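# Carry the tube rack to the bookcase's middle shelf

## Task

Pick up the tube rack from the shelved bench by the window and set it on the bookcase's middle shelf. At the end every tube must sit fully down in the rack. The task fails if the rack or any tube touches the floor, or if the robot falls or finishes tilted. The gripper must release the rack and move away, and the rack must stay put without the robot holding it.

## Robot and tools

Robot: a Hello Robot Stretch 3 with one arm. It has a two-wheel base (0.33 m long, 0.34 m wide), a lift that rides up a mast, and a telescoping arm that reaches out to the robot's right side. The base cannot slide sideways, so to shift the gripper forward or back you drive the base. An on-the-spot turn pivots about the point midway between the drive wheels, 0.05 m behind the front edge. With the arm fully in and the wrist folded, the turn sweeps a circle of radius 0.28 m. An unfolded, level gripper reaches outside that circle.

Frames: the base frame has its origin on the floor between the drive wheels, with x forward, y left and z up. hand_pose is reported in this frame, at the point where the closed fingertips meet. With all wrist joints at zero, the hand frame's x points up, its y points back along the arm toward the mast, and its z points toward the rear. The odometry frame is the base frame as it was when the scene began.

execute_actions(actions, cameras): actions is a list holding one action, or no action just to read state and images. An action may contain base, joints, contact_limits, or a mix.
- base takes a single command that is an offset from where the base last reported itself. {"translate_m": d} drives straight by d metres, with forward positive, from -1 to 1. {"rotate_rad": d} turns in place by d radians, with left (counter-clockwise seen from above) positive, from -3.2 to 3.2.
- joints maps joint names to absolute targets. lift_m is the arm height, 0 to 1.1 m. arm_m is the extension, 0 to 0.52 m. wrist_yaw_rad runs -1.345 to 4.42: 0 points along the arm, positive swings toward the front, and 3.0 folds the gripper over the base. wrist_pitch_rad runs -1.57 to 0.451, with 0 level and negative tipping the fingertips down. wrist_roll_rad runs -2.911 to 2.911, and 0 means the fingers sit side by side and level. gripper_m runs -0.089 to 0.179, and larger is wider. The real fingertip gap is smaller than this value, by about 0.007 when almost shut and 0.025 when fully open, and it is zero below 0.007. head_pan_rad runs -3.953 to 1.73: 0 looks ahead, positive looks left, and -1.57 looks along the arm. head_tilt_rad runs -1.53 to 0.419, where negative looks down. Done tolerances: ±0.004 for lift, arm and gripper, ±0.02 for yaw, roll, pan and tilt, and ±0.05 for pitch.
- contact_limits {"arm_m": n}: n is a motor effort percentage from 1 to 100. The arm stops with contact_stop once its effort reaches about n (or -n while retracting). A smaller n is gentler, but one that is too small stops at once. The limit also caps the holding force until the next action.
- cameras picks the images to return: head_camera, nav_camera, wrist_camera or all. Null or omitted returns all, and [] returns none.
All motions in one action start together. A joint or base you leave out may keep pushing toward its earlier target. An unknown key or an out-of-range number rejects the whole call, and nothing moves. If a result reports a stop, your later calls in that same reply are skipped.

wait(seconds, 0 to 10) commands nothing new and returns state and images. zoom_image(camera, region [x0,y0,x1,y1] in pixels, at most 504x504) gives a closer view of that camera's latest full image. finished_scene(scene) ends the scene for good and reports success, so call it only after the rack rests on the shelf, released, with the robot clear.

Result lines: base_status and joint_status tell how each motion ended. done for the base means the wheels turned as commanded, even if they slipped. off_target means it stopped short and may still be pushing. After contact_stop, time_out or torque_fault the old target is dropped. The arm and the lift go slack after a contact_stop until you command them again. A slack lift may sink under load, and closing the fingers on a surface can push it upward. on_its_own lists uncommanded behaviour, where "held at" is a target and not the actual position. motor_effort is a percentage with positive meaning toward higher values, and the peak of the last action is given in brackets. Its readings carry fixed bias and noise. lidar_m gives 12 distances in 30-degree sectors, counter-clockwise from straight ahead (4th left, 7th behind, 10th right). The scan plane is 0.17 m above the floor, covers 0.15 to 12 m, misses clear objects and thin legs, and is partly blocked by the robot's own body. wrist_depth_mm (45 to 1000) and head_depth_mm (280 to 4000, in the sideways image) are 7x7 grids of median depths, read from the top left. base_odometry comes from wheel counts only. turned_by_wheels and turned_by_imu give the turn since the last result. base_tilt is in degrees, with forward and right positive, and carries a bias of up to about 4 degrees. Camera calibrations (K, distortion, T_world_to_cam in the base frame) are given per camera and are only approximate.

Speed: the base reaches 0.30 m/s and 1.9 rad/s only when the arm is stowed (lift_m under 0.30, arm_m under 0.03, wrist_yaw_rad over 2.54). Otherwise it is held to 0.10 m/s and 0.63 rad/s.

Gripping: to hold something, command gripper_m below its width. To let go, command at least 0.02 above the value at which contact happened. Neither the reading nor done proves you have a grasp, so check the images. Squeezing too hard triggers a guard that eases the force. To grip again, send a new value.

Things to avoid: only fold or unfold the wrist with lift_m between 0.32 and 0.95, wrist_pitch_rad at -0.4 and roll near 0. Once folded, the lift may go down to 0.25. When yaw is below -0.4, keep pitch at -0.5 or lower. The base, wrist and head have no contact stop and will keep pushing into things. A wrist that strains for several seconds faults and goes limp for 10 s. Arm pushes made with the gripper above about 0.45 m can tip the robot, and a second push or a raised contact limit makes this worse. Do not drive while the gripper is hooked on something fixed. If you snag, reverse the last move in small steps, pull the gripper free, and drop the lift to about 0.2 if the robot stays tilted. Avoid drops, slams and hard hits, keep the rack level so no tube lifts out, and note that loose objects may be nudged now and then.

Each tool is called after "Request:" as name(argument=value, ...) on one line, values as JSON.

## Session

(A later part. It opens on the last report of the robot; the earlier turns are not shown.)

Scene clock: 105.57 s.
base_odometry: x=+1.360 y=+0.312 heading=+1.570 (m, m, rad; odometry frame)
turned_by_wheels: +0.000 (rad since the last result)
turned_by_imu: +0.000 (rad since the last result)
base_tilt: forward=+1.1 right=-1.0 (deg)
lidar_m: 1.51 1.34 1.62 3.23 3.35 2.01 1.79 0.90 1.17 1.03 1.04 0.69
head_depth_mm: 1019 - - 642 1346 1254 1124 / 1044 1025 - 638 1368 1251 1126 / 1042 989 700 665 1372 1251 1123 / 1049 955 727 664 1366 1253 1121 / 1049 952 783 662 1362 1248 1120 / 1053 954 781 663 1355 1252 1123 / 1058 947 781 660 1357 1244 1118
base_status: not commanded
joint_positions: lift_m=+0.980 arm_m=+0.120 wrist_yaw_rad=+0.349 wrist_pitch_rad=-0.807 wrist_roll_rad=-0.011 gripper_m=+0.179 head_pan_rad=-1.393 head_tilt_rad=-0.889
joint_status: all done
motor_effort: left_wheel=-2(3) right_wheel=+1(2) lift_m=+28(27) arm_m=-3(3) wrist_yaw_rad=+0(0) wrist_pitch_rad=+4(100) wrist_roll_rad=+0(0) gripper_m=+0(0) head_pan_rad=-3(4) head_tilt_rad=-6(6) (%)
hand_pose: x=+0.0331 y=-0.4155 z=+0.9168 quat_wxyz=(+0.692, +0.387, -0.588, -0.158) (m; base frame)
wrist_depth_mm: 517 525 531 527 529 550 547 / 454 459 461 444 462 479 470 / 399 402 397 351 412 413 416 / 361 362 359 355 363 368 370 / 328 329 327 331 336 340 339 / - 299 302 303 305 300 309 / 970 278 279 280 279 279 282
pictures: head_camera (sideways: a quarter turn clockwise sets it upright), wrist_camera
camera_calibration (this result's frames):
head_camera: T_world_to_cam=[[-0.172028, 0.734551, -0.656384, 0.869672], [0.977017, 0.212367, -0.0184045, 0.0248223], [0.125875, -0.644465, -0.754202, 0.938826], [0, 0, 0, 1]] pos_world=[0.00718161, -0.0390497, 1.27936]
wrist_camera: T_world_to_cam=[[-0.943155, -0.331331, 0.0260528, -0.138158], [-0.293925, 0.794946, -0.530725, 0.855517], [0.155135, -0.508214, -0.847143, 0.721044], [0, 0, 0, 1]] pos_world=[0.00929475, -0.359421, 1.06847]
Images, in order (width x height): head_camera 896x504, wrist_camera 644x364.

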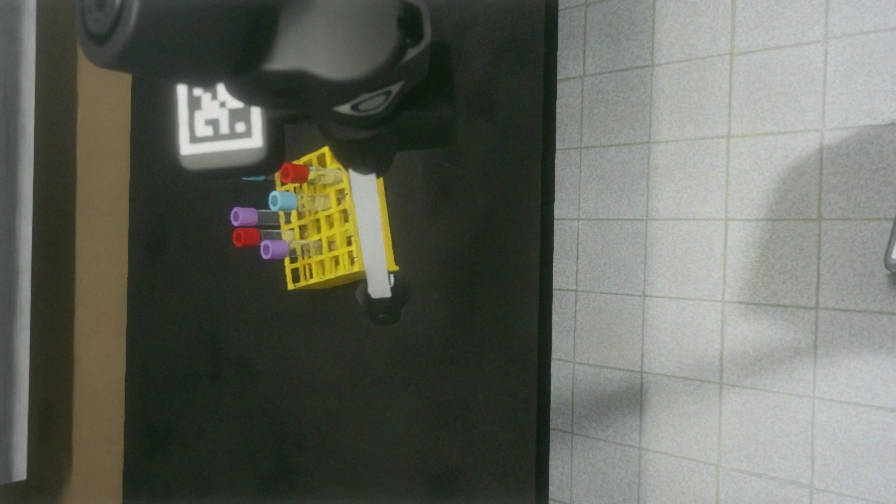

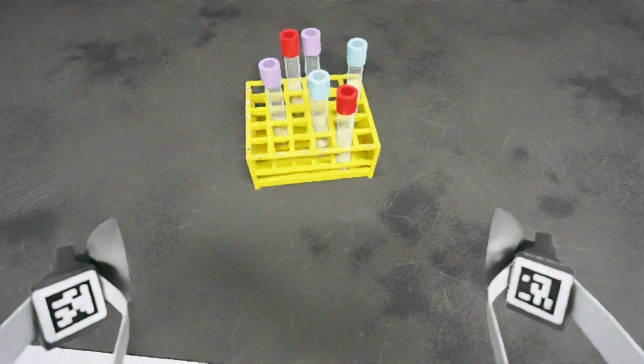

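Request:
execute_actions(actions=[{"base":{"translate_m":0.053},"joints":{"arm_m":0.31,"wrist_yaw_rad":0.43}}], cameras=["wrist_camera","head_camera"])

Request:
execute_actions(actions=[{"joints":{"lift_m":0.91}}], cameras=["wrist_camera","head_camera"])

Scene clock: 117.03 s.
base_odometry: x=+1.360 y=+0.365 heading=+1.570 (m, m, rad; odometry frame)
turned_by_wheels: +0.000 (rad since the last result)
turned_by_imu: +0.000 (rad since the last result)
base_tilt: forward=+1.1 right=-1.0 (deg)
lidar_m: 1.46 1.30 1.58 3.22 3.13 2.07 1.84 0.94 1.15 1.02 1.03 0.64
head_depth_mm: - 908 789 668 1347 1261 1130 / 916 905 720 667 1347 1253 1129 / 1035 990 704 667 1342 1254 1124 / 1037 984 772 664 1341 1247 1121 / 1044 954 781 662 1345 1248 1117 / 1044 950 780 662 1340 1252 1118 / 1048 947 779 660 1335 1246 1115
base_status: done
joint_positions: lift_m=+0.980 arm_m=+0.310 wrist_yaw_rad=+0.428 wrist_pitch_rad=-0.807 wrist_roll_rad=-0.011 gripper_m=+0.179 head_pan_rad=-1.393 head_tilt_rad=-0.889
joint_status: all done
motor_effort: left_wheel=-3(7) right_wheel=+3(8) lift_m=+28(28) arm_m=+3(4) wrist_yaw_rad=+2(5) wrist_pitch_rad=+4(4) wrist_roll_rad=+0(0) gripper_m=+0(0) head_pan_rad=-4(4) head_tilt_rad=-5(5) (%)
hand_pose: x=+0.0448 y=-0.6001 z=+0.9168 quat_wxyz=(+0.698, +0.410, -0.572, -0.131) (m; base frame)
wrist_depth_mm: 502 519 522 520 534 548 535 / 455 453 462 464 460 468 474 / 401 400 407 406 410 411 417 / 358 362 360 366 371 371 370 / 324 326 327 262 328 342 336 / - 299 266 258 301 301 311 / 266 278 259 228 269 279 285
pictures: head_camera (sideways: a quarter turn clockwise sets it upright), wrist_camera
camera_calibration (this result's frames):
head_camera: T_world_to_cam=[[-0.171978, 0.73459, -0.656354, 0.869632], [0.977033, 0.212294, -0.0184031, 0.0248203], [0.125821, -0.644445, -0.754228, 0.938861], [0, 0, 0, 1]] pos_world=[0.0071785, -0.0390489, 1.27936]
wrist_camera: T_world_to_cam=[[-0.914003, -0.40487, 0.0260547, -0.23371], [-0.355894, 0.769291, -0.530595, 0.992913], [0.194778, -0.494238, -0.847225, 0.632102], [0, 0, 0, 1]] pos_world=[0.0166402, -0.546053, 1.06846]
Images, in order (width x height): head_camera 896x504, wrist_camera 644x364.

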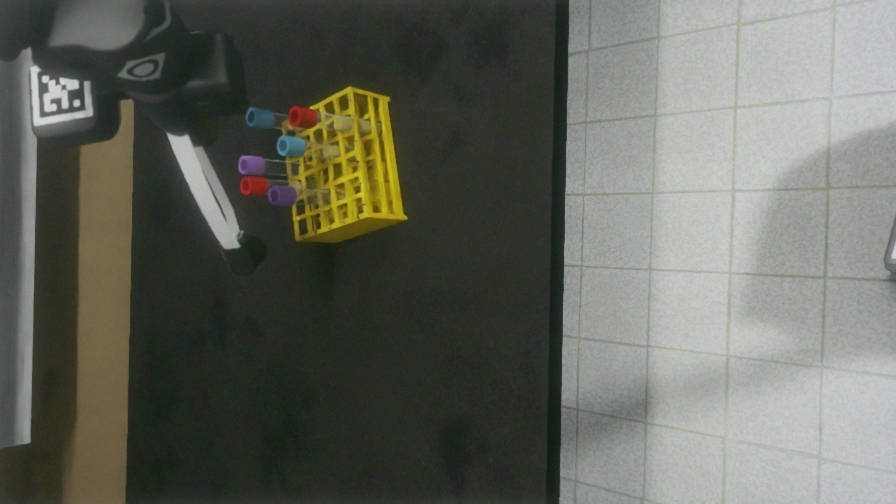

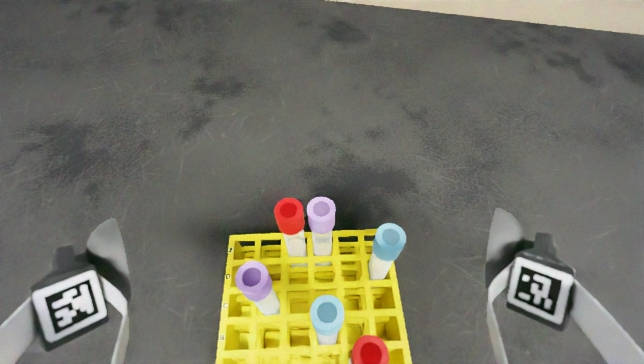

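Scene clock: 118.50 s.
base_odometry: x=+1.360 y=+0.365 heading=+1.570 (m, m, rad; odometry frame)
turned_by_wheels: +0.000 (rad since the last result)
turned_by_imu: +0.000 (rad since the last result)
base_tilt: forward=+1.1 right=-1.0 (deg)
lidar_m: 1.46 1.30 1.58 3.24 3.14 2.07 1.84 0.95 1.15 1.02 1.02 0.63
head_depth_mm: 963 - 779 666 1348 1261 1124 / 1033 - 694 666 1347 1253 1126 / 1034 958 705 665 1338 1252 1123 / 1041 954 764 665 1338 1249 1123 / 1043 954 783 664 1336 1250 1121 / 1041 950 780 661 1337 1248 1116 / 1050 947 777 660 1340 1245 1117
base_status: not commanded
joint_positions: lift_m=+0.910 arm_m=+0.310 wrist_yaw_rad=+0.428 wrist_pitch_rad=-0.807 wrist_roll_rad=-0.011 gripper_m=+0.179 head_pan_rad=-1.393 head_tilt_rad=-0.889
joint_status: all done
motor_effort: left_wheel=-3(3) right_wheel=+2(3) lift_m=+19(28) arm_m=+3(3) wrist_yaw_rad=+1(2) wrist_pitch_rad=+4(4) wrist_roll_rad=+0(1) gripper_m=+0(0) head_pan_rad=-3(3) head_tilt_rad=-6(6) (%)
hand_pose: x=+0.0448 y=-0.6000 z=+0.8471 quat_wxyz=(+0.698, +0.410, -0.572, -0.131) (m; base frame)
wrist_depth_mm: 401 402 407 407 415 414 419 / 349 353 351 360 360 361 362 / 307 310 313 313 317 321 322 / 276 279 279 210 209 285 286 / 252 251 187 198 221 263 257 / - 231 184 172 206 230 236 / 207 213 168 185 109 218 217
pictures: head_camera (sideways: a quarter turn clockwise sets it upright), wrist_camera
camera_calibration (this result's frames):
head_camera: T_world_to_cam=[[-0.171978, 0.73459, -0.656354, 0.869632], [0.977033, 0.212294, -0.0184031, 0.0248203], [0.125821, -0.644445, -0.754228, 0.93886], [0, 0, 0, 1]] pos_world=[0.00717851, -0.0390489, 1.27936]
wrist_camera: T_world_to_cam=[[-0.914, -0.404876, 0.0260574, -0.231902], [-0.355948, 0.76941, -0.530386, 0.955808], [0.194692, -0.494048, -0.847356, 0.573338], [0, 0, 0, 1]] pos_world=[0.016635, -0.546043, 0.998811]
Images, in order (width x height): head_camera 896x504, wrist_camera 644x364.

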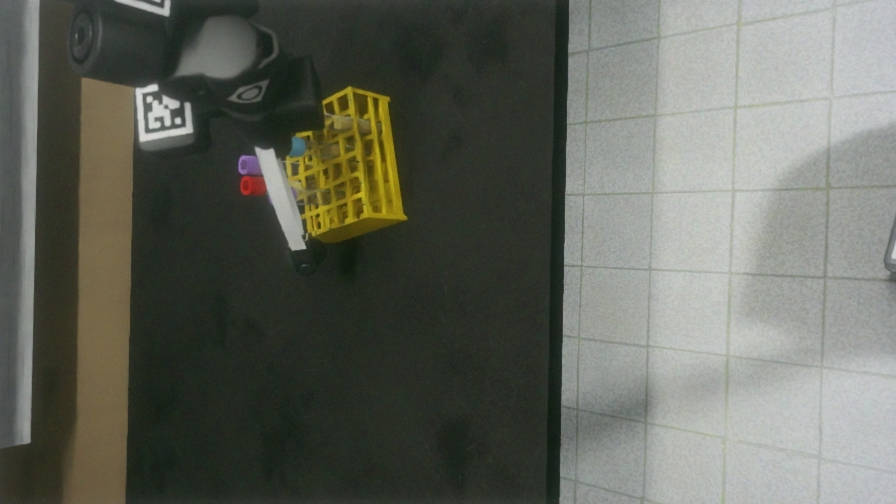

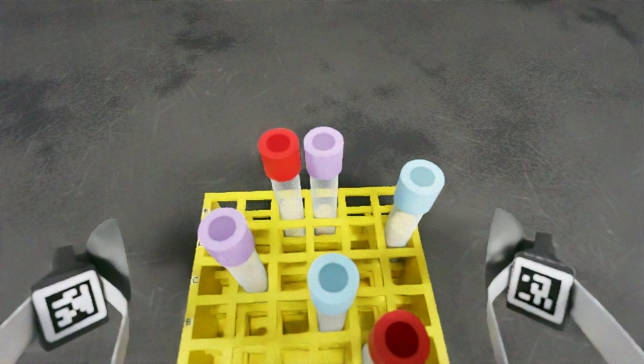

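Request:
execute_actions(actions=[{"joints":{"lift_m":0.88}}], cameras=["wrist_camera","head_camera"])

Scene clock: 122.13 s.
base_odometry: x=+1.360 y=+0.365 heading=+1.570 (m, m, rad; odometry frame)
turned_by_wheels: +0.000 (rad since the last result)
turned_by_imu: +0.000 (rad since the last result)
base_tilt: forward=+1.1 right=-1.0 (deg)
lidar_m: 1.46 1.30 1.59 3.24 3.12 2.07 1.85 0.95 1.16 1.02 1.03 0.63
head_depth_mm: 1030 - 769 670 1345 1260 1127 / 1030 1024 699 665 1344 1257 1129 / 1032 956 703 666 1335 1254 1124 / 1038 956 784 664 1337 1251 1122 / 1041 953 780 664 1340 1248 1119 / 1042 952 781 661 1340 1245 1121 / 1046 948 777 660 1338 1244 1119
base_status: not commanded
joint_positions: lift_m=+0.880 arm_m=+0.310 wrist_yaw_rad=+0.428 wrist_pitch_rad=-0.807 wrist_roll_rad=-0.011 gripper_m=+0.179 head_pan_rad=-1.393 head_tilt_rad=-0.889
joint_status: all done
motor_effort: left_wheel=-3(3) right_wheel=+2(2) lift_m=+20(18) arm_m=+3(3) wrist_yaw_rad=+2(1) wrist_pitch_rad=+4(4) wrist_roll_rad=+0(0) gripper_m=-1(0) head_pan_rad=-3(3) head_tilt_rad=-6(6) (%)
hand_pose: x=+0.0448 y=-0.6000 z=+0.8171 quat_wxyz=(+0.698, +0.410, -0.572, -0.131) (m; base frame)
wrist_depth_mm: 349 350 355 359 358 363 366 / 307 308 313 307 316 316 318 / 270 269 267 137 268 278 279 / 239 243 173 181 187 250 251 / 219 220 158 161 170 229 227 / - 198 163 142 150 203 207 / 181 182 157 159 81 189 190
pictures: head_camera (sideways: a quarter turn clockwise sets it upright), wrist_camera
camera_calibration (this result's frames):
head_camera: T_world_to_cam=[[-0.171978, 0.73459, -0.656354, 0.869632], [0.977033, 0.212294, -0.0184031, 0.0248203], [0.125821, -0.644444, -0.754228, 0.938861], [0, 0, 0, 1]] pos_world=[0.00717851, -0.0390489, 1.27936]
wrist_camera: T_world_to_cam=[[-0.913999, -0.404878, 0.0260584, -0.231123], [-0.355964, 0.769446, -0.530322, 0.939851], [0.194665, -0.49399, -0.847395, 0.547988], [0, 0, 0, 1]] pos_world=[0.0166335, -0.546041, 0.968809]
Images, in order (width x height): head_camera 896x504, wrist_camera 644x364.

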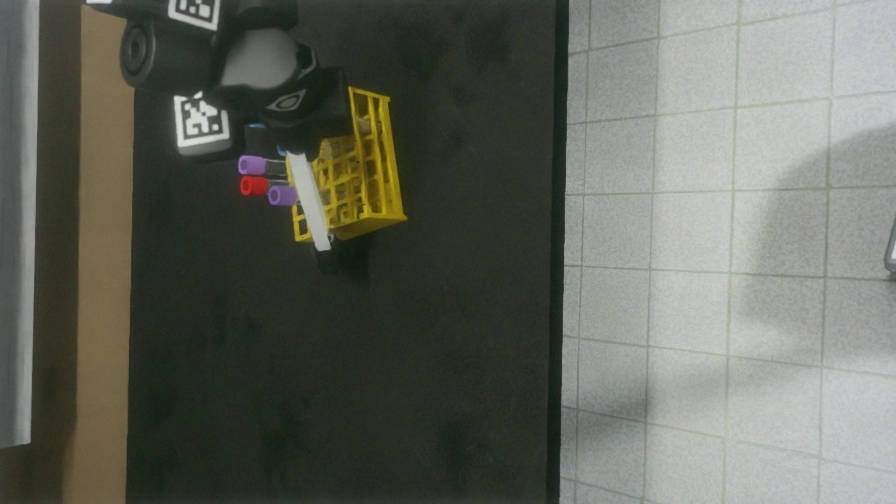

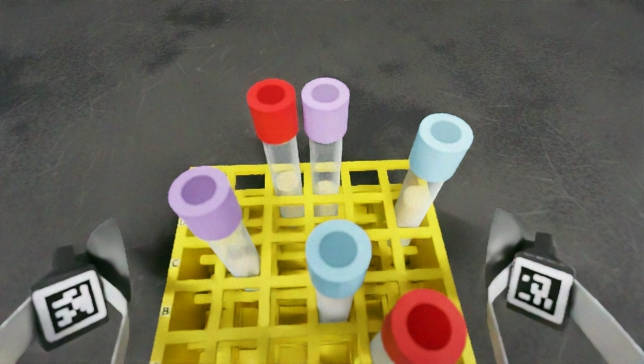

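Request:
execute_actions(actions=[{"joints":{"lift_m":0.858}}], cameras=["wrist_camera"])

Request:
execute_actions(actions=[{"joints":{"gripper_m":0.09}}], cameras=["wrist_camera","head_camera"])

Scene clock: 128.07 s.
base_odometry: x=+1.360 y=+0.365 heading=+1.570 (m, m, rad; odometry frame)
turned_by_wheels: +0.000 (rad since the last result)
turned_by_imu: +0.000 (rad since the last result)
base_tilt: forward=+1.1 right=-1.0 (deg)
lidar_m: 1.46 1.30 1.58 3.24 3.13 2.07 1.85 0.95 1.15 1.02 1.03 0.63
head_depth_mm: 1031 - 750 668 1344 1255 1125 / 1030 1025 - 668 1350 1251 1126 / 1036 958 704 666 1343 1256 1123 / 1038 953 785 664 1340 1255 1120 / 1040 954 781 662 1339 1249 1118 / 1043 951 781 661 1335 1248 1119 / 1048 946 777 660 1333 1244 1116
base_status: not commanded
joint_positions: lift_m=+0.858 arm_m=+0.310 wrist_yaw_rad=+0.428 wrist_pitch_rad=-0.807 wrist_roll_rad=-0.011 gripper_m=+0.179 head_pan_rad=-1.393 head_tilt_rad=-0.889
joint_status: all done
motor_effort: left_wheel=-3(3) right_wheel=+2(2) lift_m=+20(19) arm_m=+4(4) wrist_yaw_rad=+1(2) wrist_pitch_rad=+4(4) wrist_roll_rad=+0(0) gripper_m=+0(0) head_pan_rad=-3(3) head_tilt_rad=-6(6) (%)
hand_pose: x=+0.0448 y=-0.6000 z=+0.7951 quat_wxyz=(+0.698, +0.410, -0.572, -0.131) (m; base frame)
wrist_depth_mm: 312 312 319 319 322 323 327 / 269 275 263 112 278 277 285 / 238 242 242 244 235 244 249 / 218 208 151 155 153 222 224 / 195 193 147 72 143 204 201 / - 134 130 126 127 65 186 / - 132 137 140 67 62 170
pictures: wrist_camera
camera_calibration (this result's frames):
wrist_camera: T_world_to_cam=[[-0.913999, -0.404879, 0.026059, -0.23055], [-0.355977, 0.769474, -0.530273, 0.928142], [0.194645, -0.493945, -0.847426, 0.529387], [0, 0, 0, 1]] pos_world=[0.0166322, -0.546039, 0.946793]
Images, in order (width x height): wrist_camera 644x364.

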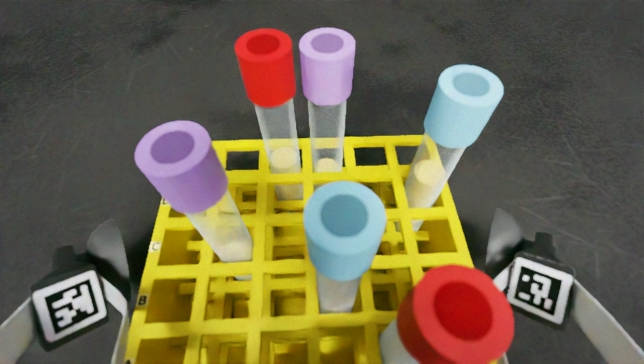

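Scene clock: 129.43 s.
base_odometry: x=+1.360 y=+0.365 heading=+1.570 (m, m, rad; odometry frame)
turned_by_wheels: +0.000 (rad since the last result)
turned_by_imu: +0.000 (rad since the last result)
base_tilt: forward=+1.1 right=-1.1 (deg)
lidar_m: 1.46 1.30 1.59 3.24 3.12 2.07 1.84 0.95 1.15 1.02 1.03 0.63
head_depth_mm: 1028 - 750 669 1348 1259 1126 / 1035 1024 - 667 1347 1258 1119 / 1037 962 707 666 1341 1253 1125 / 1037 958 785 665 1339 1248 1123 / 1044 955 782 664 1337 1250 1119 / 1047 952 780 661 1338 1251 1116 / 1046 949 779 661 1328 1248 1119
base_status: not commanded
joint_positions: lift_m=+0.858 arm_m=+0.310 wrist_yaw_rad=+0.429 wrist_pitch_rad=-0.793 wrist_roll_rad=-0.013 gripper_m=+0.092 head_pan_rad=-1.393 head_tilt_rad=-0.889
joint_status: all done
motor_effort: left_wheel=-3(3) right_wheel=+3(3) lift_m=+20(20) arm_m=+3(3) wrist_yaw_rad=+1(2) wrist_pitch_rad=-4(5) wrist_roll_rad=+1(1) gripper_m=-34(100) head_pan_rad=-3(4) head_tilt_rad=-6(5) (%)
hand_pose: x=+0.0461 y=-0.6026 z=+0.7974 quat_wxyz=(+0.700, +0.407, -0.574, -0.126) (m; base frame)
wrist_depth_mm: 323 323 328 336 337 337 340 / 279 281 270 111 289 294 294 / 246 249 248 244 249 251 256 / 221 215 153 159 165 227 230 / 200 197 148 75 150 209 208 / 185 134 145 126 133 67 189 / - 139 122 143 65 64 173
pictures: head_camera (sideways: a quarter turn clockwise sets it upright), wrist_camera
camera_calibration (this result's frames):
head_camera: T_world_to_cam=[[-0.171978, 0.73459, -0.656354, 0.869632], [0.977033, 0.212294, -0.0184031, 0.0248203], [0.125821, -0.644444, -0.754228, 0.938861], [0, 0, 0, 1]] pos_world=[0.00717851, -0.0390489, 1.27936]
wrist_camera: T_world_to_cam=[[-0.91336, -0.406231, 0.0273883, -0.232425], [-0.354955, 0.76151, -0.542318, 0.936552], [0.19945, -0.505053, -0.839727, 0.516765], [0, 0, 0, 1]] pos_world=[0.0170776, -0.546618, 0.948216]
Images, in order (width x height): head_camera 896x504, wrist_camera 644x364.

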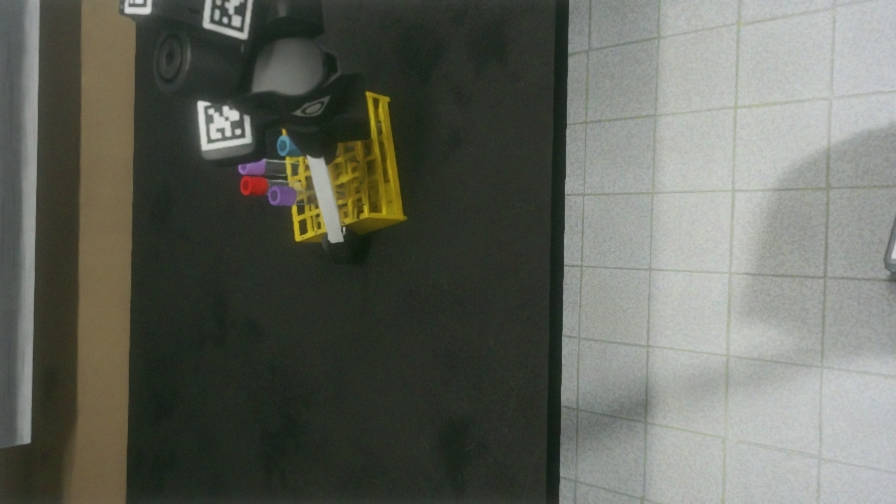

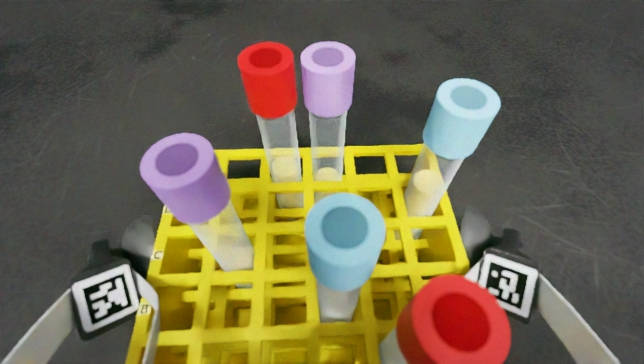

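Gripped at the middle of the sides. Lifting slightly to test.

Request:
execute_actions(actions=[{"joints":{"gripper_m":0.07}}], cameras=[])

Request:
execute_actions(actions=[{"joints":{"lift_m":0.9}}], cameras=["wrist_camera","head_camera"])

Scene clock: 133.80 s.
base_odometry: x=+1.360 y=+0.365 heading=+1.570 (m, m, rad; odometry frame)
turned_by_wheels: +0.000 (rad since the last result)
turned_by_imu: +0.000 (rad since the last result)
base_tilt: forward=+1.1 right=-1.0 (deg)
lidar_m: 1.46 1.30 1.59 3.24 3.13 2.06 1.84 0.95 1.15 1.02 1.03 0.64
head_depth_mm: 1029 - 751 667 1345 1258 1122 / 1032 1025 - 667 1349 1254 1125 / 1035 961 706 667 1341 1250 1124 / 1040 958 784 663 1339 1258 1122 / 1042 952 783 664 1338 1250 1123 / 1045 950 781 662 1330 1250 1121 / 1047 950 778 660 1332 1248 1115
base_status: not commanded
joint_positions: lift_m=+0.858 arm_m=+0.310 wrist_yaw_rad=+0.429 wrist_pitch_rad=-0.793 wrist_roll_rad=-0.014 gripper_m=+0.072 head_pan_rad=-1.393 head_tilt_rad=-0.889
joint_status: all done
motor_effort: left_wheel=-3(3) right_wheel=+3(2) lift_m=+20(20) arm_m=+3(3) wrist_yaw_rad=+1(1) wrist_pitch_rad=-4(4) wrist_roll_rad=+1(1) gripper_m=-45(100) head_pan_rad=-3(4) head_tilt_rad=-6(5) (%)
hand_pose: x=+0.0461 y=-0.6027 z=+0.7975 quat_wxyz=(+0.700, +0.406, -0.574, -0.125) (m; base frame)
wrist_depth_mm: 323 325 328 335 337 336 341 / 278 282 270 111 288 291 292 / 247 248 249 246 246 248 258 / 220 213 154 159 167 228 231 / 200 196 147 75 150 210 209 / 185 132 145 125 132 67 188 / - 139 138 143 65 64 173
pictures: none
No camera images: the call's "cameras" was empty. Leave "cameras" out to get every camera's image.

Scene clock: 135.00 s.
base_odometry: x=+1.360 y=+0.365 heading=+1.570 (m, m, rad; odometry frame)
turned_by_wheels: +0.000 (rad since the last result)
turned_by_imu: +0.000 (rad since the last result)
base_tilt: forward=+1.2 right=-1.0 (deg)
lidar_m: 1.46 1.30 1.58 3.22 3.12 2.07 1.84 0.95 1.15 1.02 1.03 0.64
head_depth_mm: 1012 - 770 669 1347 1258 1128 / 1033 - 694 666 1341 1253 1124 / 1034 958 674 665 1340 1253 1124 / 1038 955 765 664 1335 1249 1124 / 1039 950 782 664 1337 1250 1117 / 1043 950 781 662 1336 1247 1119 / 1049 949 779 660 1332 1248 1119
base_status: not commanded
joint_positions: lift_m=+0.900 arm_m=+0.310 wrist_yaw_rad=+0.429 wrist_pitch_rad=-0.822 wrist_roll_rad=-0.013 gripper_m=+0.078 head_pan_rad=-1.393 head_tilt_rad=-0.889
joint_status: all done
on_its_own: gripper_m is held at +0.079, not at your +0.070, by its stall guard, which is still easing
motor_effort: left_wheel=-3(3) right_wheel=+2(3) lift_m=+29(29) arm_m=+3(3) wrist_yaw_rad=+1(2) wrist_pitch_rad=+12(13) wrist_roll_rad=+1(1) gripper_m=-14(45) head_pan_rad=-3(3) head_tilt_rad=-5(5) (%)
hand_pose: x=+0.0436 y=-0.5974 z=+0.8344 quat_wxyz=(+0.698, +0.415, -0.568, -0.136) (m; base frame)
wrist_depth_mm: 369 375 378 379 380 381 388 / 323 328 316 105 333 336 336 / 288 291 286 287 292 283 300 / 259 84 156 160 160 267 270 / 238 191 142 140 146 249 244 / 220 135 133 71 135 - 225 / - 140 139 140 66 133 207
pictures: head_camera (sideways: a quarter turn clockwise sets it upright), wrist_camera
camera_calibration (this result's frames):
head_camera: T_world_to_cam=[[-0.171978, 0.734592, -0.656353, 0.86963], [0.977033, 0.212294, -0.018403, 0.0248202], [0.125821, -0.644443, -0.75423, 0.938862], [0, 0, 0, 1]] pos_world=[0.00717849, -0.0390488, 1.27936]
wrist_camera: T_world_to_cam=[[-0.913031, -0.406951, 0.0276803, -0.234203], [-0.36128, 0.775329, -0.518017, 0.940024], [0.189346, -0.482966, -0.854922, 0.577233], [0, 0, 0, 1]] pos_world=[0.0164803, -0.545353, 0.986921]
Images, in order (width x height): head_camera 896x504, wrist_camera 644x364.

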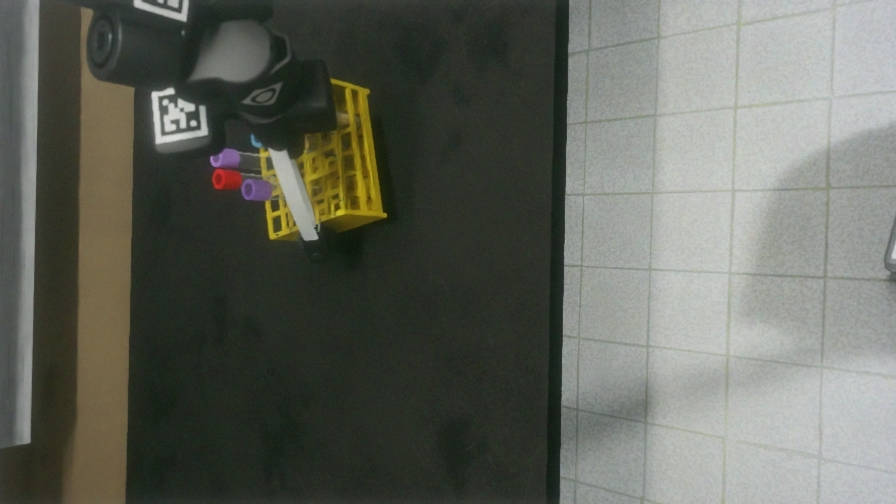

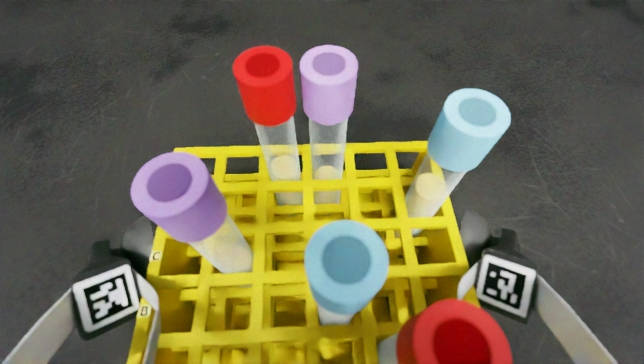

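Request:
execute_actions(actions=[{"joints":{"gripper_m":0.092}}], cameras=["wrist_camera"])

Request:
wait(seconds=3)

Scene clock: 137.37 s.
base_odometry: x=+1.360 y=+0.365 heading=+1.570 (m, m, rad; odometry frame)
turned_by_wheels: +0.000 (rad since the last result)
turned_by_imu: +0.000 (rad since the last result)
base_tilt: forward=+1.2 right=-0.9 (deg)
lidar_m: 1.46 1.30 1.59 3.22 3.12 2.07 1.84 0.95 1.15 1.02 1.03 0.64
head_depth_mm: 1008 - 769 668 1350 1259 1127 / 1031 - 695 666 1337 1254 1124 / 1033 958 675 665 1343 1254 1123 / 1040 954 765 663 1337 1254 1123 / 1040 954 783 664 1335 1248 1120 / 1044 949 781 664 1336 1246 1119 / 1048 945 779 659 1332 1249 1119
base_status: not commanded
joint_positions: lift_m=+0.900 arm_m=+0.310 wrist_yaw_rad=+0.429 wrist_pitch_rad=-0.822 wrist_roll_rad=-0.013 gripper_m=+0.094 head_pan_rad=-1.393 head_tilt_rad=-0.889
joint_status: all done
motor_effort: left_wheel=-3(3) right_wheel=+2(2) lift_m=+30(29) arm_m=+3(2) wrist_yaw_rad=+1(2) wrist_pitch_rad=+12(12) wrist_roll_rad=+1(1) gripper_m=-32(33) head_pan_rad=-3(3) head_tilt_rad=-4(5) (%)
hand_pose: x=+0.0436 y=-0.5974 z=+0.8344 quat_wxyz=(+0.698, +0.415, -0.568, -0.136) (m; base frame)
wrist_depth_mm: 371 371 373 379 389 390 386 / 322 325 314 105 331 335 337 / 290 289 285 287 293 285 302 / 259 84 154 159 162 269 270 / 236 191 142 142 146 249 247 / 221 135 133 71 134 - 223 / - 141 140 124 66 133 208
pictures: wrist_camera
camera_calibration (this result's frames):
wrist_camera: T_world_to_cam=[[-0.913031, -0.40695, 0.0276803, -0.234203], [-0.36128, 0.775331, -0.518014, 0.940022], [0.189345, -0.482963, -0.854924, 0.577237], [0, 0, 0, 1]] pos_world=[0.0164802, -0.545353, 0.986921]
Images, in order (width x height): wrist_camera 644x364.

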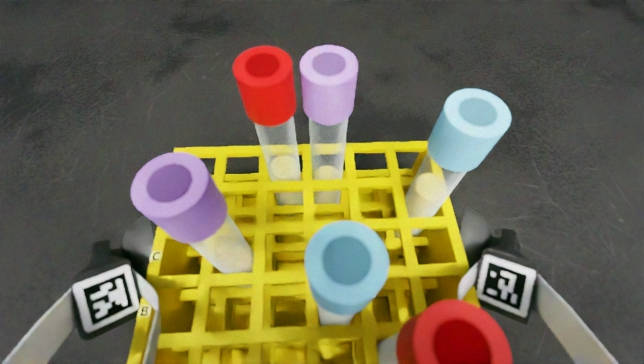

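Scene clock: 140.37 s.
base_odometry: x=+1.360 y=+0.365 heading=+1.570 (m, m, rad; odometry frame)
turned_by_wheels: +0.000 (rad since the last result)
turned_by_imu: +0.000 (rad since the last result)
base_tilt: forward=+1.0 right=-0.9 (deg)
lidar_m: 1.46 1.30 1.58 3.22 3.12 2.07 1.84 0.95 1.15 1.02 1.03 0.64
head_depth_mm: 1010 - 768 667 1342 1260 1127 / 1032 - 695 668 1344 1255 1126 / 1034 954 674 666 1346 1260 1124 / 1039 955 764 664 1339 1253 1122 / 1037 955 782 662 1332 1246 1120 / 1044 951 780 661 1340 1246 1122 / 1044 949 779 661 1338 1245 1117
base_status: not commanded
joint_positions: lift_m=+0.900 arm_m=+0.310 wrist_yaw_rad=+0.429 wrist_pitch_rad=-0.822 wrist_roll_rad=-0.013 gripper_m=+0.107 head_pan_rad=-1.393 head_tilt_rad=-0.889
joint_status: all done
on_its_own: gripper_m is held at +0.106, not at your +0.092, by its stall guard, which is still easing
motor_effort: left_wheel=-3(3) right_wheel=+2(2) lift_m=+30(29) arm_m=+3(2) wrist_yaw_rad=+1(2) wrist_pitch_rad=+12(12) wrist_roll_rad=+1(1) gripper_m=-25(33) head_pan_rad=-3(3) head_tilt_rad=-5(5) (%)
hand_pose: x=+0.0436 y=-0.5974 z=+0.8344 quat_wxyz=(+0.698, +0.415, -0.568, -0.136) (m; base frame)
wrist_depth_mm: 368 369 371 378 379 387 390 / 323 325 313 105 333 340 341 / 291 288 289 287 291 285 300 / 260 84 155 159 162 271 270 / 237 192 142 142 146 246 245 / 221 135 133 71 134 - 225 / - 141 139 125 66 66 208
wait: 3.00 s; at rest by 0.27 s
pictures: head_camera (sideways: a quarter turn clockwise sets it upright), nav_camera (sideways: a quarter turn counterclockwise sets it upright), wrist_camera
camera_calibration (this result's frames):
head_camera: T_world_to_cam=[[-0.171978, 0.734592, -0.656353, 0.86963], [0.977033, 0.212294, -0.018403, 0.0248202], [0.125821, -0.644443, -0.75423, 0.938862], [0, 0, 0, 1]] pos_world=[0.0071785, -0.0390488, 1.27936]
nav_camera: T_world_to_cam=[[0.187929, -0.761136, 0.620769, -0.766009], [-0.97647, -0.212858, 0.0346238, 0.0135232], [0.105782, -0.612669, -0.783228, 0.978043], [0, 0, 0, 1]] pos_world=[0.053701, 0.0190583, 1.24108]
wrist_camera: T_world_to_cam=[[-0.913031, -0.40695, 0.0276804, -0.234203], [-0.36128, 0.775331, -0.518015, 0.940022], [0.189345, -0.482964, -0.854924, 0.577236], [0, 0, 0, 1]] pos_world=[0.0164802, -0.545353, 0.986921]
Images, in order (width x height): head_camera 896x504, nav_camera 672x504, wrist_camera 644x364.

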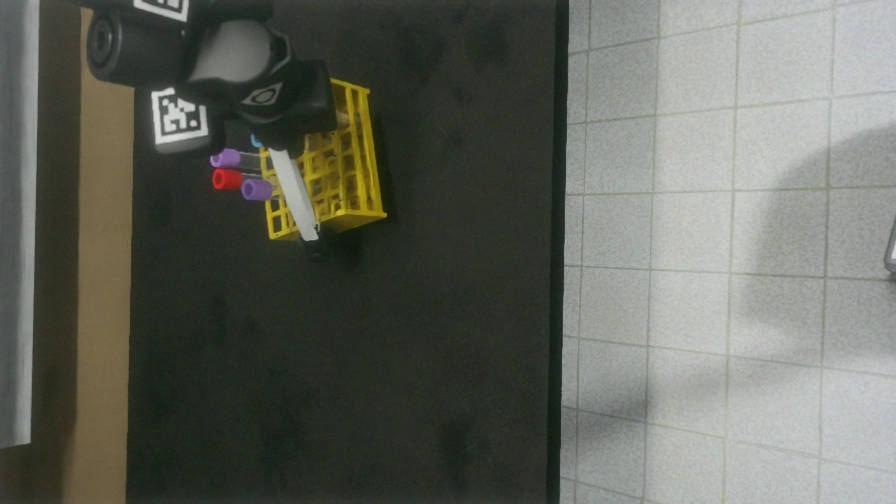

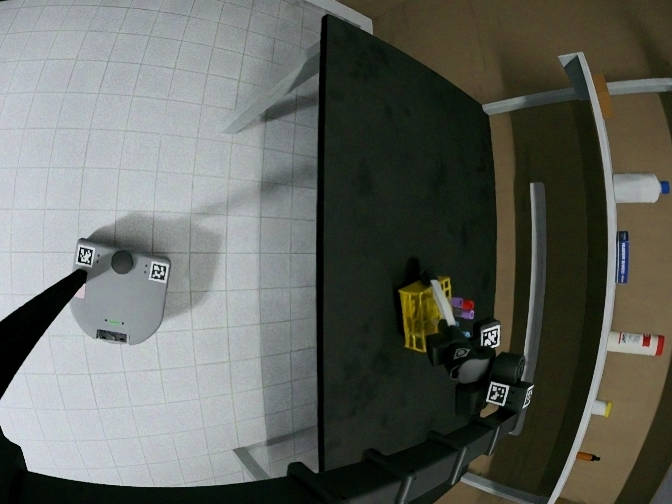

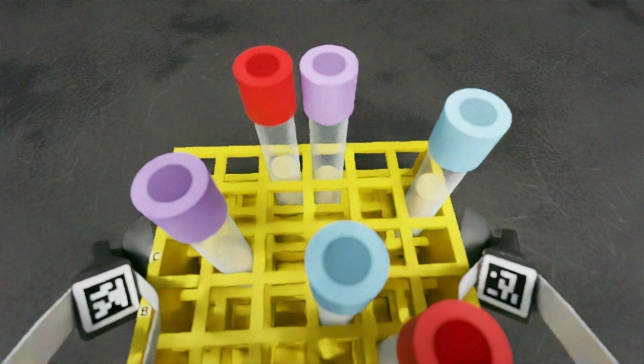

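Request:
execute_actions(actions=[{"joints":{"gripper_m":0.11}}], cameras=[])

Request:
wait(seconds=10)

Scene clock: 142.40 s.
base_odometry: x=+1.360 y=+0.365 heading=+1.570 (m, m, rad; odometry frame)
turned_by_wheels: +0.000 (rad since the last result)
turned_by_imu: +0.000 (rad since the last result)
base_tilt: forward=+1.1 right=-1.1 (deg)
lidar_m: 1.46 1.30 1.59 3.24 3.12 2.06 1.84 0.95 1.15 1.02 1.03 0.64
head_depth_mm: 1012 - 770 668 1345 1256 1122 / 1031 - 696 665 1346 1257 1124 / 1038 959 675 666 1340 1249 1119 / 1038 955 764 665 1337 1252 1124 / 1038 956 781 661 1338 1251 1122 / 1044 949 780 662 1331 1245 1118 / 1047 949 779 658 1341 1244 1116
base_status: not commanded
joint_positions: lift_m=+0.900 arm_m=+0.310 wrist_yaw_rad=+0.429 wrist_pitch_rad=-0.822 wrist_roll_rad=-0.013 gripper_m=+0.111 head_pan_rad=-1.393 head_tilt_rad=-0.889
joint_status: all done
motor_effort: left_wheel=-3(3) right_wheel=+2(2) lift_m=+29(30) arm_m=+3(3) wrist_yaw_rad=+1(1) wrist_pitch_rad=+12(12) wrist_roll_rad=+1(1) gripper_m=-23(23) head_pan_rad=-3(4) head_tilt_rad=-5(6) (%)
hand_pose: x=+0.0436 y=-0.5974 z=+0.8344 quat_wxyz=(+0.698, +0.415, -0.568, -0.136) (m; base frame)
wrist_depth_mm: 368 371 371 375 381 384 386 / 323 324 309 104 337 332 337 / 287 292 283 286 289 287 296 / 259 84 155 159 161 267 267 / 237 192 142 142 146 250 247 / 219 135 132 71 134 - 227 / - 140 139 125 67 66 208
pictures: none
No camera images: the call's "cameras" was empty. Leave "cameras" out to get every camera's image.

Scene clock: 152.40 s.
base_odometry: x=+1.360 y=+0.365 heading=+1.570 (m, m, rad; odometry frame)
turned_by_wheels: +0.000 (rad since the last result)
turned_by_imu: +0.000 (rad since the last result)
base_tilt: forward=+1.2 right=-1.0 (deg)
lidar_m: 1.46 1.30 1.59 3.25 3.12 2.07 1.85 0.95 1.15 1.02 1.03 0.63
head_depth_mm: 1009 - 770 668 1348 1256 1131 / 1034 - 694 666 1344 1250 1129 / 1036 955 674 665 1340 1252 1122 / 1038 958 765 664 1344 1249 1123 / 1042 951 783 663 1337 1248 1119 / 1043 949 782 662 1337 1247 1119 / 1045 948 779 659 1342 1245 1117
base_status: not commanded
joint_positions: lift_m=+0.900 arm_m=+0.310 wrist_yaw_rad=+0.429 wrist_pitch_rad=-0.822 wrist_roll_rad=-0.013 gripper_m=+0.111 head_pan_rad=-1.393 head_tilt_rad=-0.889
joint_status: all done
motor_effort: left_wheel=-3(3) right_wheel=+2(2) lift_m=+30(30) arm_m=+3(3) wrist_yaw_rad=+2(1) wrist_pitch_rad=+12(12) wrist_roll_rad=+1(1) gripper_m=-23(23) head_pan_rad=-4(4) head_tilt_rad=-5(6) (%)
hand_pose: x=+0.0436 y=-0.5974 z=+0.8344 quat_wxyz=(+0.698, +0.415, -0.568, -0.136) (m; base frame)
wrist_depth_mm: 369 367 378 375 383 387 391 / 323 325 312 104 337 335 338 / 287 291 289 286 290 285 301 / 259 84 155 159 160 266 271 / 238 192 142 142 146 247 244 / 220 135 132 71 135 - 225 / - 141 140 125 66 66 208
wait: 10.00 s; at rest by 0.27 s
pictures: head_camera (sideways: a quarter turn clockwise sets it upright), nav_camera (sideways: a quarter turn counterclockwise sets it upright), wrist_camera
camera_calibration (this result's frames):
head_camera: T_world_to_cam=[[-0.171978, 0.734592, -0.656353, 0.86963], [0.977033, 0.212294, -0.018403, 0.0248202], [0.125821, -0.644443, -0.75423, 0.938863], [0, 0, 0, 1]] pos_world=[0.0071785, -0.0390488, 1.27936]
nav_camera: T_world_to_cam=[[0.187929, -0.761136, 0.620769, -0.766009], [-0.97647, -0.212858, 0.0346238, 0.0135232], [0.105782, -0.612669, -0.783228, 0.978043], [0, 0, 0, 1]] pos_world=[0.053701, 0.0190583, 1.24108]
wrist_camera: T_world_to_cam=[[-0.913031, -0.406951, 0.0276804, -0.234203], [-0.36128, 0.775331, -0.518014, 0.940022], [0.189345, -0.482963, -0.854924, 0.577236], [0, 0, 0, 1]] pos_world=[0.0164802, -0.545353, 0.986921]
Images, in order (width x height): head_camera 896x504, nav_camera 672x504, wrist_camera 644x364.

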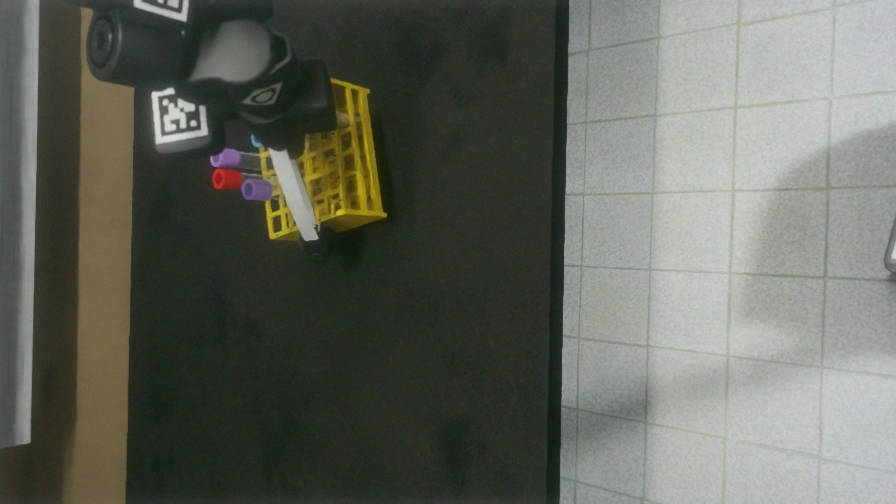

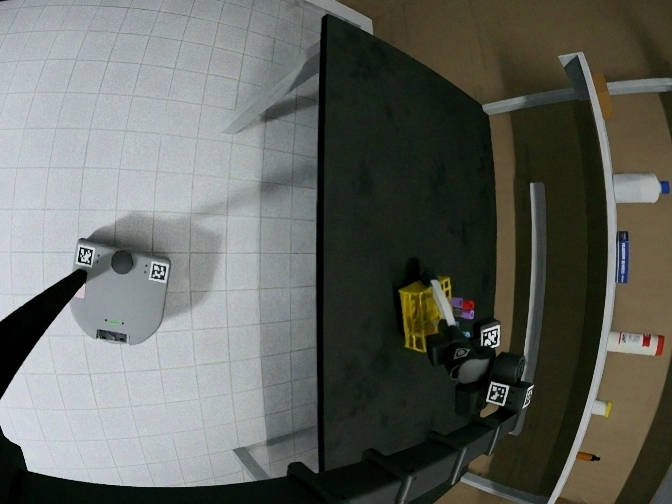

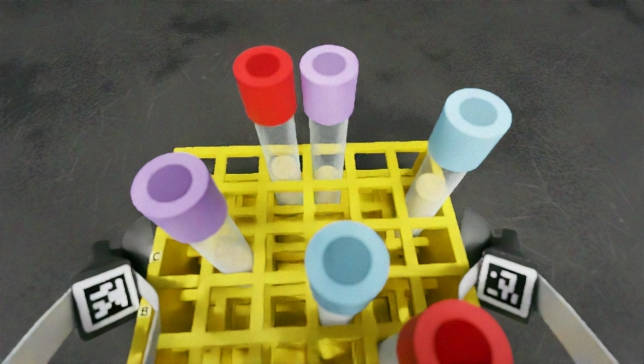

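Request:
execute_actions(actions=[{"joints":{"arm_m":0.0,"lift_m":0.93,"wrist_yaw_rad":0.0,"head_pan_rad":-1.0},"base":{"translate_m":0.36}}], cameras=["wrist_camera"])

Request:
execute_actions(actions=[{"base":{"rotate_rad":1.571},"joints":{"head_pan_rad":-0.6,"head_tilt_rad":-0.5}}])

Scene clock: 165.23 s.
base_odometry: x=+1.360 y=+0.725 heading=+1.570 (m, m, rad; odometry frame)
turned_by_wheels: +0.000 (rad since the last result)
turned_by_imu: +0.000 (rad since the last result)
base_tilt: forward=+1.1 right=-1.0 (deg)
lidar_m: 1.11 1.11 1.04 2.51 3.35 2.44 2.19 1.26 1.07 0.95 0.34 0.36
head_depth_mm: 937 962 789 669 479 453 - / 947 960 787 667 577 1215 1127 / 1019 1129 785 666 578 1233 1125 / 1058 1223 1374 664 587 1230 1121 / 1107 1291 1534 1591 598 1207 1123 / 1158 1361 1634 1625 1390 1248 1121 / 1218 1435 1739 1620 1408 1244 1117
base_status: done
joint_positions: lift_m=+0.930 arm_m=+0.000 wrist_yaw_rad=+0.002 wrist_pitch_rad=-0.823 wrist_roll_rad=-0.013 gripper_m=+0.111 head_pan_rad=-1.007 head_tilt_rad=-0.889
joint_status: all done
motor_effort: left_wheel=-3(5) right_wheel=+2(8) lift_m=+29(34) arm_m=-2(4) wrist_yaw_rad=-2(5) wrist_pitch_rad=+12(12) wrist_roll_rad=+1(1) gripper_m=-24(23) head_pan_rad=+3(28) head_tilt_rad=-5(5) (%)
hand_pose: x=-0.0213 y=-0.3019 z=+0.8642 quat_wxyz=(+0.653, +0.285, -0.643, -0.281) (m; base frame)
wrist_depth_mm: 421 423 425 429 434 447 444 / 368 368 356 105 377 385 382 / 326 328 324 329 331 324 346 / 296 84 155 160 161 303 309 / 270 209 142 142 146 285 292 / 250 135 133 71 135 - - / - 141 140 125 66 66 959
pictures: wrist_camera
camera_calibration (this result's frames):
wrist_camera: T_world_to_cam=[[-0.99959, 0.0081233, 0.0274565, -0.0504452], [-0.00724471, 0.855957, -0.516997, 0.733878], [-0.0277013, -0.516984, -0.855547, 0.743387], [0, 0, 0, 1]] pos_world=[-0.024515, -0.243438, 1.0168]
Images, in order (width x height): wrist_camera 644x364.

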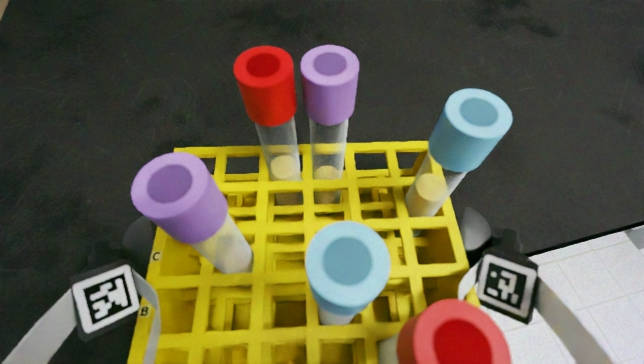

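Scene clock: 168.70 s.
base_odometry: x=+1.360 y=+0.725 heading=+3.141 (m, m, rad; odometry frame)
turned_by_wheels: +1.571 (rad since the last result)
turned_by_imu: +1.551 (rad since the last result)
base_tilt: forward=+1.0 right=-1.1 (deg)
lidar_m: 2.51 3.26 2.44 2.18 1.96 1.07 0.95 0.34 0.36 1.11 1.11 1.04
head_depth_mm: 1046 1107 1178 1262 1355 1460 1328 / 1131 1191 1188 1339 1481 1548 1324 / 1227 1274 1075 1176 1345 1502 1322 / 1343 1318 1490 1399 1721 1497 1318 / 1481 1505 1638 1830 1745 1567 1314 / 1639 1564 1649 1841 1869 1563 1306 / 1873 2052 2362 2466 1941 1562 1303
base_status: done
joint_positions: lift_m=+0.930 arm_m=+0.000 wrist_yaw_rad=+0.002 wrist_pitch_rad=-0.823 wrist_roll_rad=-0.013 gripper_m=+0.111 head_pan_rad=-0.607 head_tilt_rad=-0.507
joint_status: all done
motor_effort: left_wheel=-3(8) right_wheel=+2(8) lift_m=+30(29) arm_m=-3(3) wrist_yaw_rad=-1(2) wrist_pitch_rad=+12(12) wrist_roll_rad=+1(1) gripper_m=-23(23) head_pan_rad=+3(26) head_tilt_rad=+5(30) (%)
hand_pose: x=-0.0213 y=-0.3019 z=+0.8642 quat_wxyz=(+0.653, +0.285, -0.643, -0.281) (m; base frame)
wrist_depth_mm: 788 861 893 990 - - 957 / 917 973 997 104 - - - / - - - - - - - / - 84 155 160 162 - - / - - 142 142 146 - - / - 135 133 71 135 - - / 910 140 139 125 66 66 240
pictures: head_camera (sideways: a quarter turn clockwise sets it upright), nav_camera (sideways: a quarter turn counterclockwise sets it upright), wrist_camera
camera_calibration (this result's frames):
head_camera: T_world_to_cam=[[-0.396265, 0.227014, -0.889628, 1.17509], [0.547784, 0.836058, -0.030654, 0.0434004], [0.736822, -0.499471, -0.455655, 0.546728], [0, 0, 0, 1]] pos_world=[0.0390298, -0.0299712, 1.29584]
nav_camera: T_world_to_cam=[[0.435491, -0.240847, 0.867376, -1.08895], [-0.551985, -0.832587, 0.0459529, -0.00383551], [0.711098, -0.49879, -0.495528, 0.600117], [0, 0, 0, 1]] pos_world=[0.0453669, 0.03387, 1.24208]
wrist_camera: T_world_to_cam=[[-0.99959, 0.00811546, 0.0274637, -0.0504538], [-0.00725516, 0.855957, -0.516997, 0.73388], [-0.0277034, -0.516984, -0.855547, 0.743385], [0, 0, 0, 1]] pos_world=[-0.0245143, -0.243442, 1.0168]
Images, in order (width x height): head_camera 896x504, nav_camera 672x504, wrist_camera 644x364.

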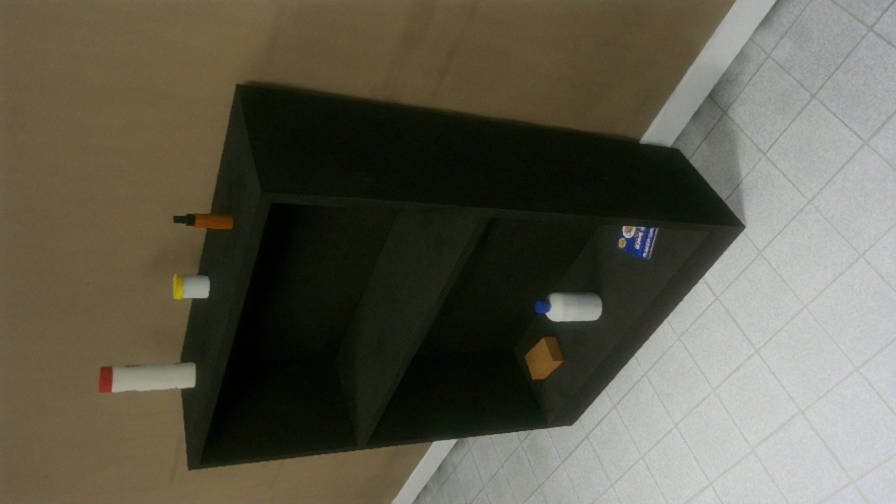

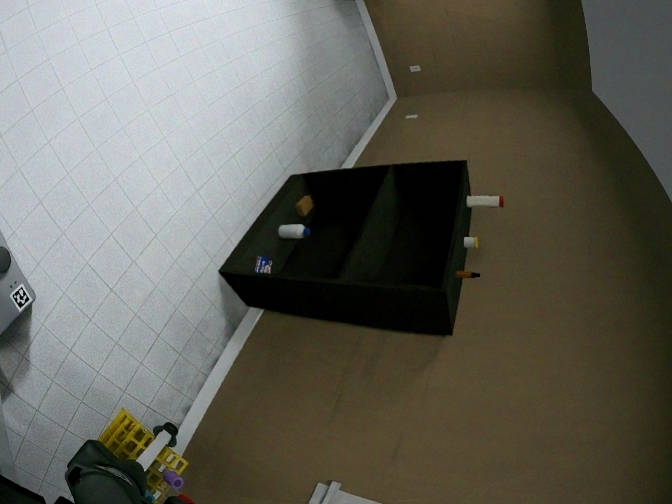

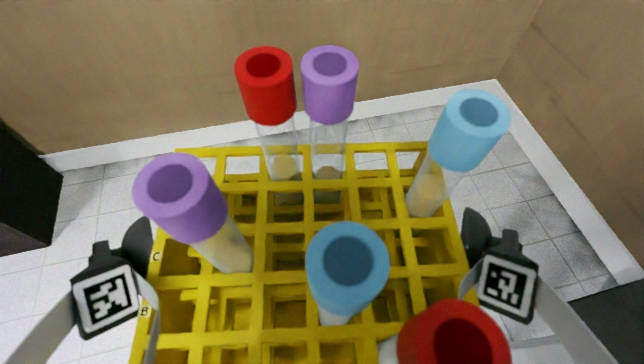

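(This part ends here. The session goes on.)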